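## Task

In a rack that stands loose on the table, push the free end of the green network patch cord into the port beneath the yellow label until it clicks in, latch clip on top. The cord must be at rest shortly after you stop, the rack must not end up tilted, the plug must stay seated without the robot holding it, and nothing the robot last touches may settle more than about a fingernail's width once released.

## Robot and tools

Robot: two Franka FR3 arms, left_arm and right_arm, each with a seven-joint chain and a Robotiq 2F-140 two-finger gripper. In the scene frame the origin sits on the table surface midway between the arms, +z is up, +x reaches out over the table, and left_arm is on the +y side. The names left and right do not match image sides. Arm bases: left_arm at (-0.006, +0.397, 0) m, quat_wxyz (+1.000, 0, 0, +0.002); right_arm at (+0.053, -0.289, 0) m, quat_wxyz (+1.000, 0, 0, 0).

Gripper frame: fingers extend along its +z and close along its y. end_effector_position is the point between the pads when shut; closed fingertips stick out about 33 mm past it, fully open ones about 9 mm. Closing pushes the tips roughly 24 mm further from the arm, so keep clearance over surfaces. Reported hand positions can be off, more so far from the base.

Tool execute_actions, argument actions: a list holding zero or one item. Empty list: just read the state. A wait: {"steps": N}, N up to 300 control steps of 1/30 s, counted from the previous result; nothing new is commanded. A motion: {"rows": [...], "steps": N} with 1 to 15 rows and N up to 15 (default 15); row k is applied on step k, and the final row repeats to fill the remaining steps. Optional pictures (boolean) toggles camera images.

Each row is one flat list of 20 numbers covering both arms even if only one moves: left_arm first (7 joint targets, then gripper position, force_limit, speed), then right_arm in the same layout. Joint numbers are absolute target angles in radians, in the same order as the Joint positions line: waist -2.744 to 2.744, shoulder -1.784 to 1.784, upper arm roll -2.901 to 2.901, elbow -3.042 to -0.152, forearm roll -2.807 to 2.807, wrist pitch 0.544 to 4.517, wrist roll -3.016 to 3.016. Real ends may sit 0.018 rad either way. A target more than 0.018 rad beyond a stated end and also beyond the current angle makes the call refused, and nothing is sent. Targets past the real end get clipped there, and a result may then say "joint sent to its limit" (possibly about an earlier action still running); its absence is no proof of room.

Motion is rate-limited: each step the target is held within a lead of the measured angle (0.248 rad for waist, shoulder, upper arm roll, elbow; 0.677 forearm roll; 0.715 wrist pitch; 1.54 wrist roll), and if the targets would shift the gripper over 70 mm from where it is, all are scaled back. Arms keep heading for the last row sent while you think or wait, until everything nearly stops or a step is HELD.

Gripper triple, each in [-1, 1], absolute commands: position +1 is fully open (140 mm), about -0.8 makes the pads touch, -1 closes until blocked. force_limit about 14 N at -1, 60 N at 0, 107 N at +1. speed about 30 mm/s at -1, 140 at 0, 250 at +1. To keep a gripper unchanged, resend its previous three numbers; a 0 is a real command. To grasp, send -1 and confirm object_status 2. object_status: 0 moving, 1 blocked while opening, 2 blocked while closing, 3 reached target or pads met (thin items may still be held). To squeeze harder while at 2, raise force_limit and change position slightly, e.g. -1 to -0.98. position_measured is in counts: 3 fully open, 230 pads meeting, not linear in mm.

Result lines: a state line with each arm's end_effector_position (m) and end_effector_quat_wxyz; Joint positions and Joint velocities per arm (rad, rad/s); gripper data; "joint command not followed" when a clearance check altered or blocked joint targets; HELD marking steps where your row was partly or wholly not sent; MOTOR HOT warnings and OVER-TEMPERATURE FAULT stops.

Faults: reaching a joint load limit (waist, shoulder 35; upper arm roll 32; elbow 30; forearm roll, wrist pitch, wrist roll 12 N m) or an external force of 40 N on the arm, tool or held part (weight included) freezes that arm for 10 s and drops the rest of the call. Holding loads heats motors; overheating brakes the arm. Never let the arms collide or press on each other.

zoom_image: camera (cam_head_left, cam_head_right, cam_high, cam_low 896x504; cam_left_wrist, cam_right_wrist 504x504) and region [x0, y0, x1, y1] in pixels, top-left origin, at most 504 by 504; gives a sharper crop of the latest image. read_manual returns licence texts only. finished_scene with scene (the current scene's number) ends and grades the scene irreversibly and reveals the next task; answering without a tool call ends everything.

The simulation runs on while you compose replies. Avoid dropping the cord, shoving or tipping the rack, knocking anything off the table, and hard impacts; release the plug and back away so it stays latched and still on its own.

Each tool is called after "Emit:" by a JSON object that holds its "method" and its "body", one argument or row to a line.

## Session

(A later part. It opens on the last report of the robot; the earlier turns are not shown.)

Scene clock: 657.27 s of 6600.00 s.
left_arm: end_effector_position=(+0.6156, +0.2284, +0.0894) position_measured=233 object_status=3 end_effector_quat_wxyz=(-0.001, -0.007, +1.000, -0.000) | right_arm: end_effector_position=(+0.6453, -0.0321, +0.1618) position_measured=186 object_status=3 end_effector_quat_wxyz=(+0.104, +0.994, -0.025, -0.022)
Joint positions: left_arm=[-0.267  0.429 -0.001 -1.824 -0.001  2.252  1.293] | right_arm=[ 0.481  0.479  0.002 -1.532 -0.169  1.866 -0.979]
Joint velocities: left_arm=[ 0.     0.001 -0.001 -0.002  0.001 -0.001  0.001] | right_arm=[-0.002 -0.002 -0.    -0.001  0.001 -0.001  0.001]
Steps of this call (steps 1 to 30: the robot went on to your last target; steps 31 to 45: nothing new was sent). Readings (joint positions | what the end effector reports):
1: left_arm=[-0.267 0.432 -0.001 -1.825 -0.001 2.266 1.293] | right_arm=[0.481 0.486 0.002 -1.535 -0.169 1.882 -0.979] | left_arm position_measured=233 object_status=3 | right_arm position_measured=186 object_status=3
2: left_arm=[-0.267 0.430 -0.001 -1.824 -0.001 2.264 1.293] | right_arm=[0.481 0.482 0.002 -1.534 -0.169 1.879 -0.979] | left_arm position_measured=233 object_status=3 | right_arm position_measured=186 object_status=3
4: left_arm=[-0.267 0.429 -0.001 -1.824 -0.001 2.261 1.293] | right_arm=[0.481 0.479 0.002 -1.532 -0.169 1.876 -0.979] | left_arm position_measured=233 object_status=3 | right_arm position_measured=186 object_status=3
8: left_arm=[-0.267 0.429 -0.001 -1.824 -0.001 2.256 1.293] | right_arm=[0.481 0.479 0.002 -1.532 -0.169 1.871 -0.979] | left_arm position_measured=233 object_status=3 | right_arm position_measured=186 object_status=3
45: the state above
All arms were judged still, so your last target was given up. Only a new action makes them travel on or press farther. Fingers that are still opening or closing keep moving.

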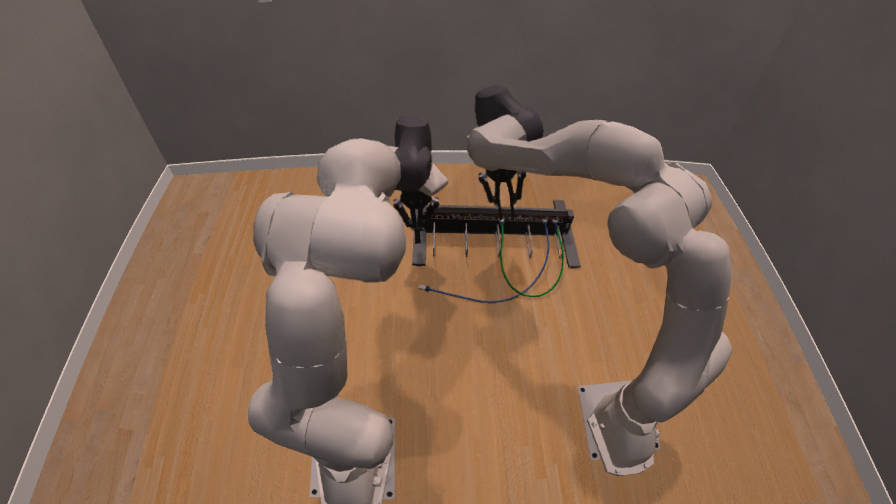

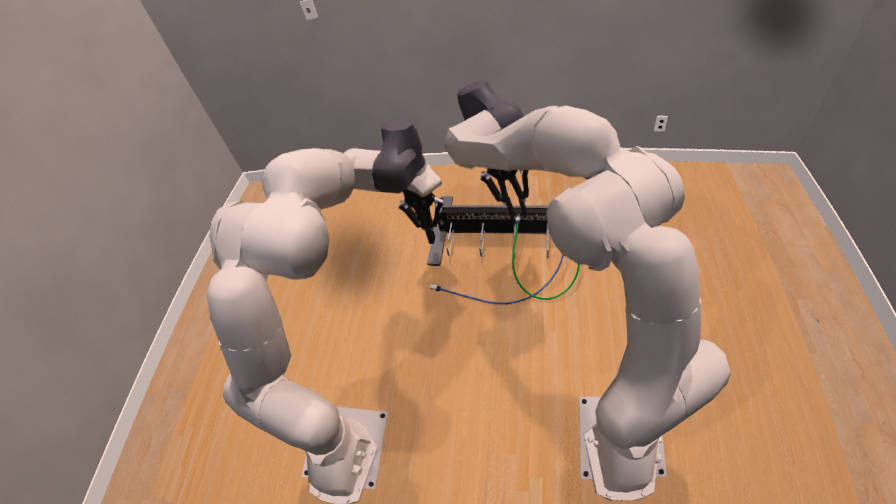

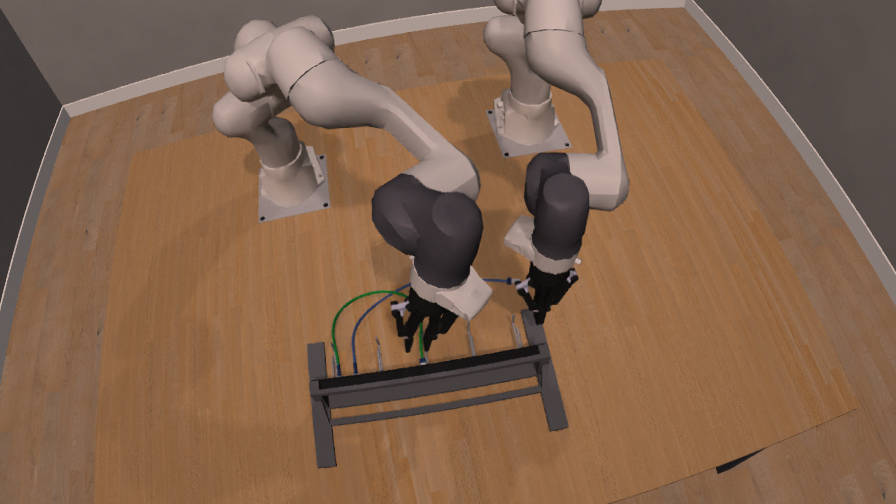

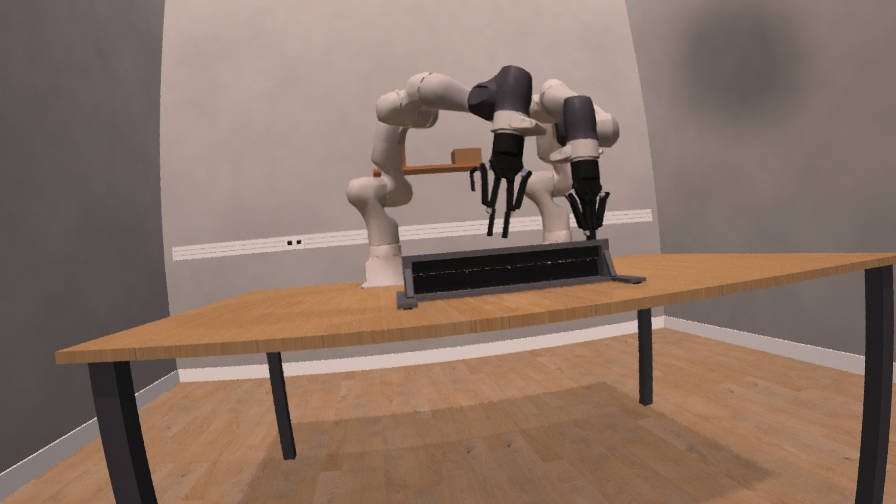

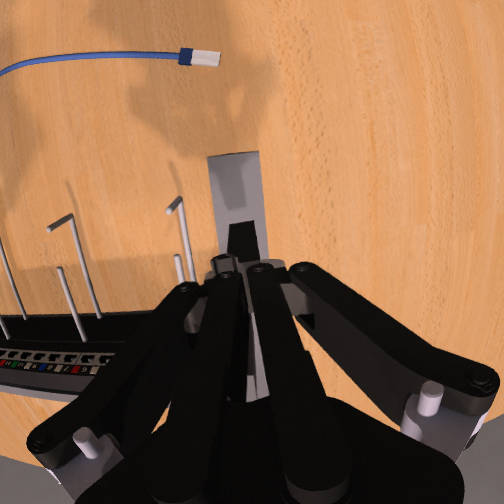

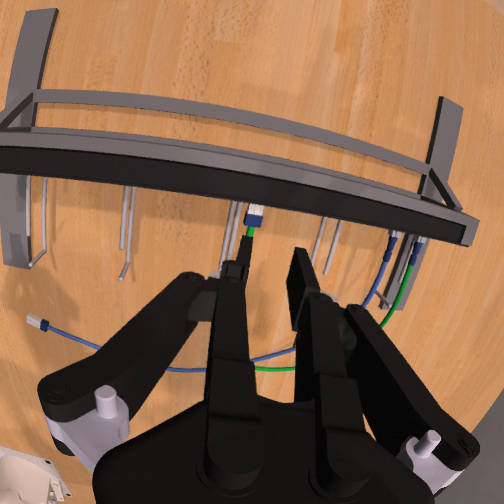

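Emit:
{"method": "execute_actions", "body": {
  "actions": [
    {"steps":90}
  ]
}}

Emit:
{"method": "zoom_image", "body": {
  "camera": "cam_head_left",
  "region": [470, 200, 590, 305]
}}

Scene clock: 660.27 s of 6600.00 s.
left_arm: end_effector_position=(+0.6156, +0.2285, +0.0894) position_measured=233 object_status=3 end_effector_quat_wxyz=(-0.001, -0.007, +1.000, -0.000) | right_arm: end_effector_position=(+0.6453, -0.0321, +0.1618) position_measured=186 object_status=3 end_effector_quat_wxyz=(+0.104, +0.994, -0.025, -0.022)
Joint positions: left_arm=[-0.267  0.429 -0.001 -1.824 -0.001  2.252  1.293] | right_arm=[ 0.481  0.479  0.002 -1.532 -0.169  1.866 -0.979]
Joint velocities: left_arm=[-0.001 -0.002  0.     0.001  0.     0.    -0.001] | right_arm=[ 0.     0.001 -0.001  0.     0.001 -0.     0.001]
Steps of this call (steps 1 to 90: nothing new was sent). Readings (joint positions | what the end effector reports):
1: left_arm=[-0.267 0.429 -0.001 -1.824 -0.001 2.252 1.293] | right_arm=[0.481 0.479 0.002 -1.532 -0.169 1.866 -0.979] | left_arm position_measured=233 object_status=3 | right_arm position_measured=186 object_status=3
2: left_arm=[-0.267 0.429 -0.001 -1.824 -0.001 2.252 1.293] | right_arm=[0.481 0.479 0.002 -1.532 -0.169 1.866 -0.979] | left_arm position_measured=233 object_status=3 | right_arm position_measured=186 object_status=3
4: left_arm=[-0.267 0.429 -0.001 -1.824 -0.001 2.252 1.293] | right_arm=[0.481 0.479 0.002 -1.532 -0.169 1.866 -0.979] | left_arm position_measured=233 object_status=3 | right_arm position_measured=186 object_status=3
8: left_arm=[-0.267 0.429 -0.001 -1.824 -0.001 2.252 1.293] | right_arm=[0.481 0.479 0.002 -1.532 -0.169 1.866 -0.979] | left_arm position_measured=233 object_status=3 | right_arm position_measured=186 object_status=3
90: the state above

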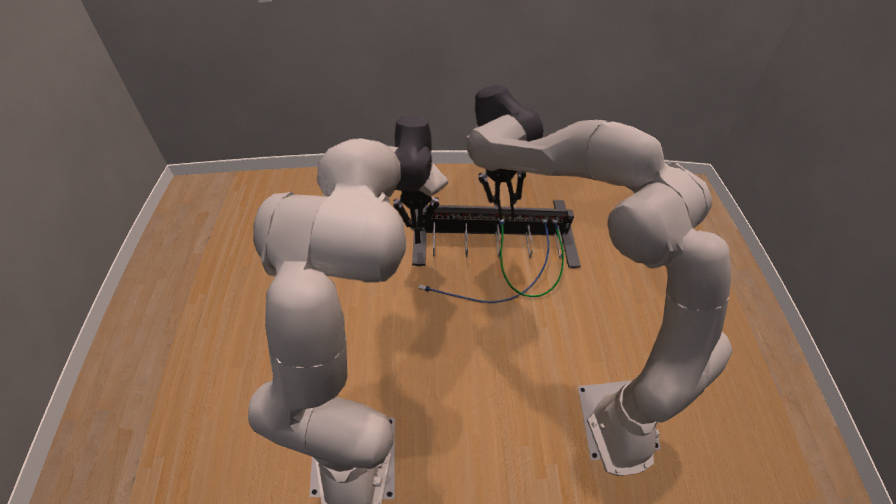

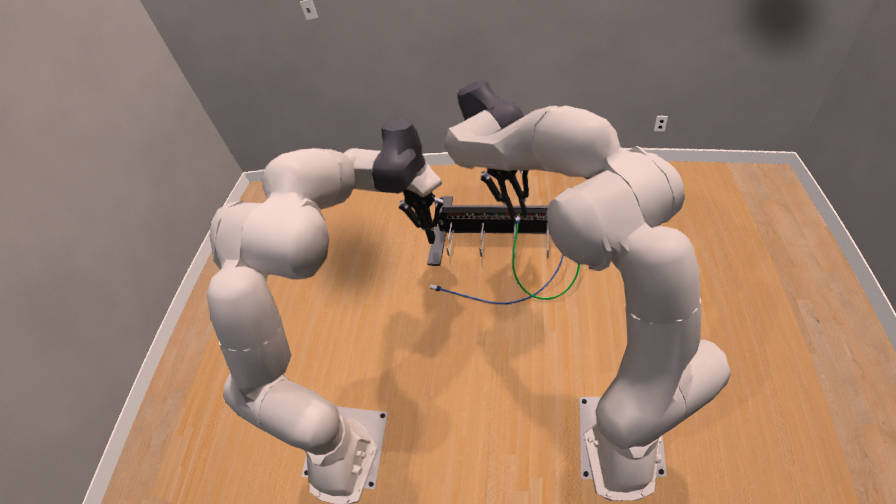

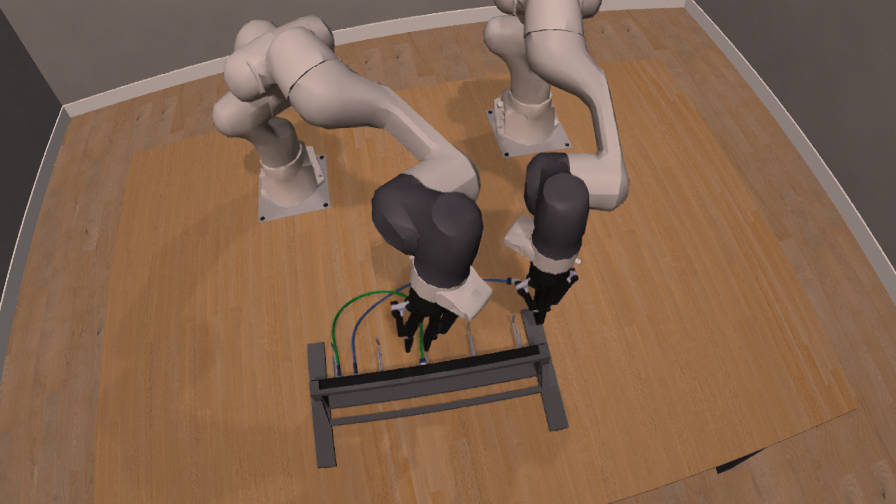

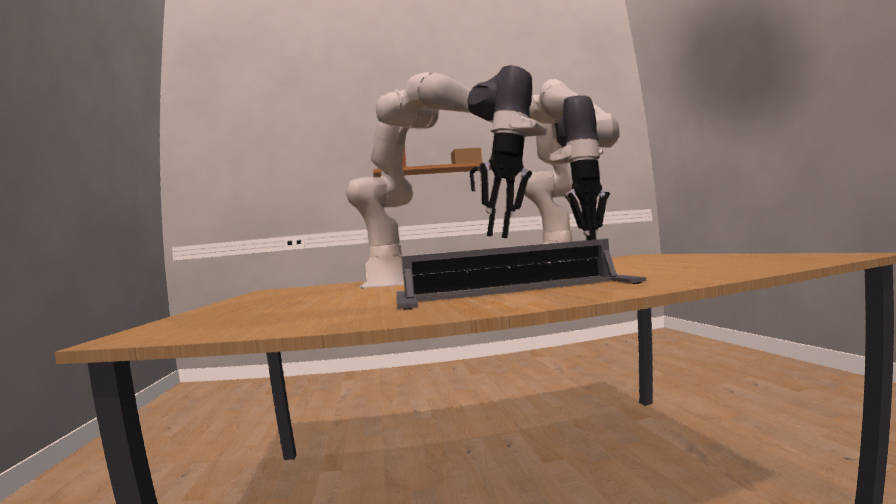

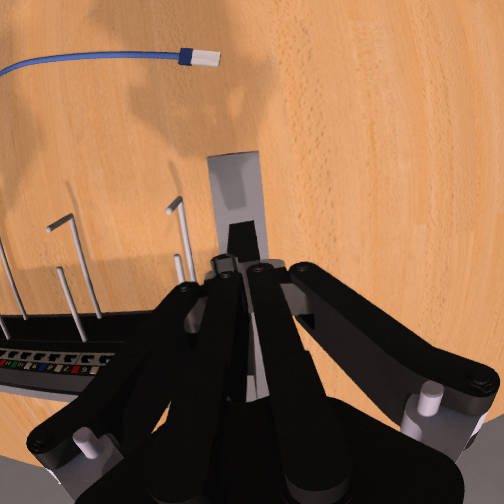

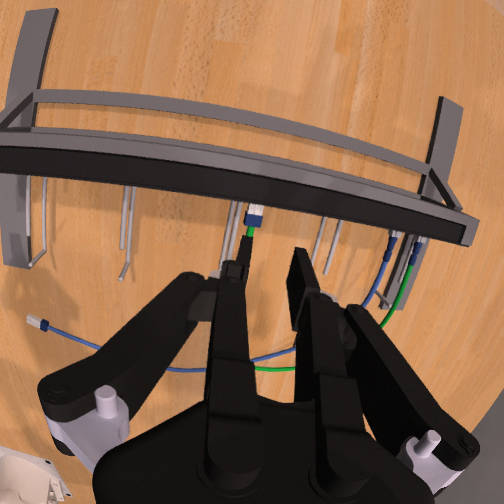

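Region (470, 200, 590, 305) of cam_head_left's 896x504 image, scaled by 4.200, with more detail than that image has; it fills the top 441 rows of this view, and the rest is white.

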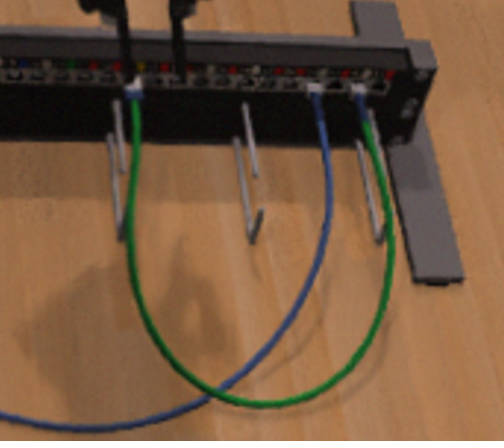

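Emit:
{"method": "finished_scene", "body": {
  "scene": 2
}}

The scene is finished: the task was done.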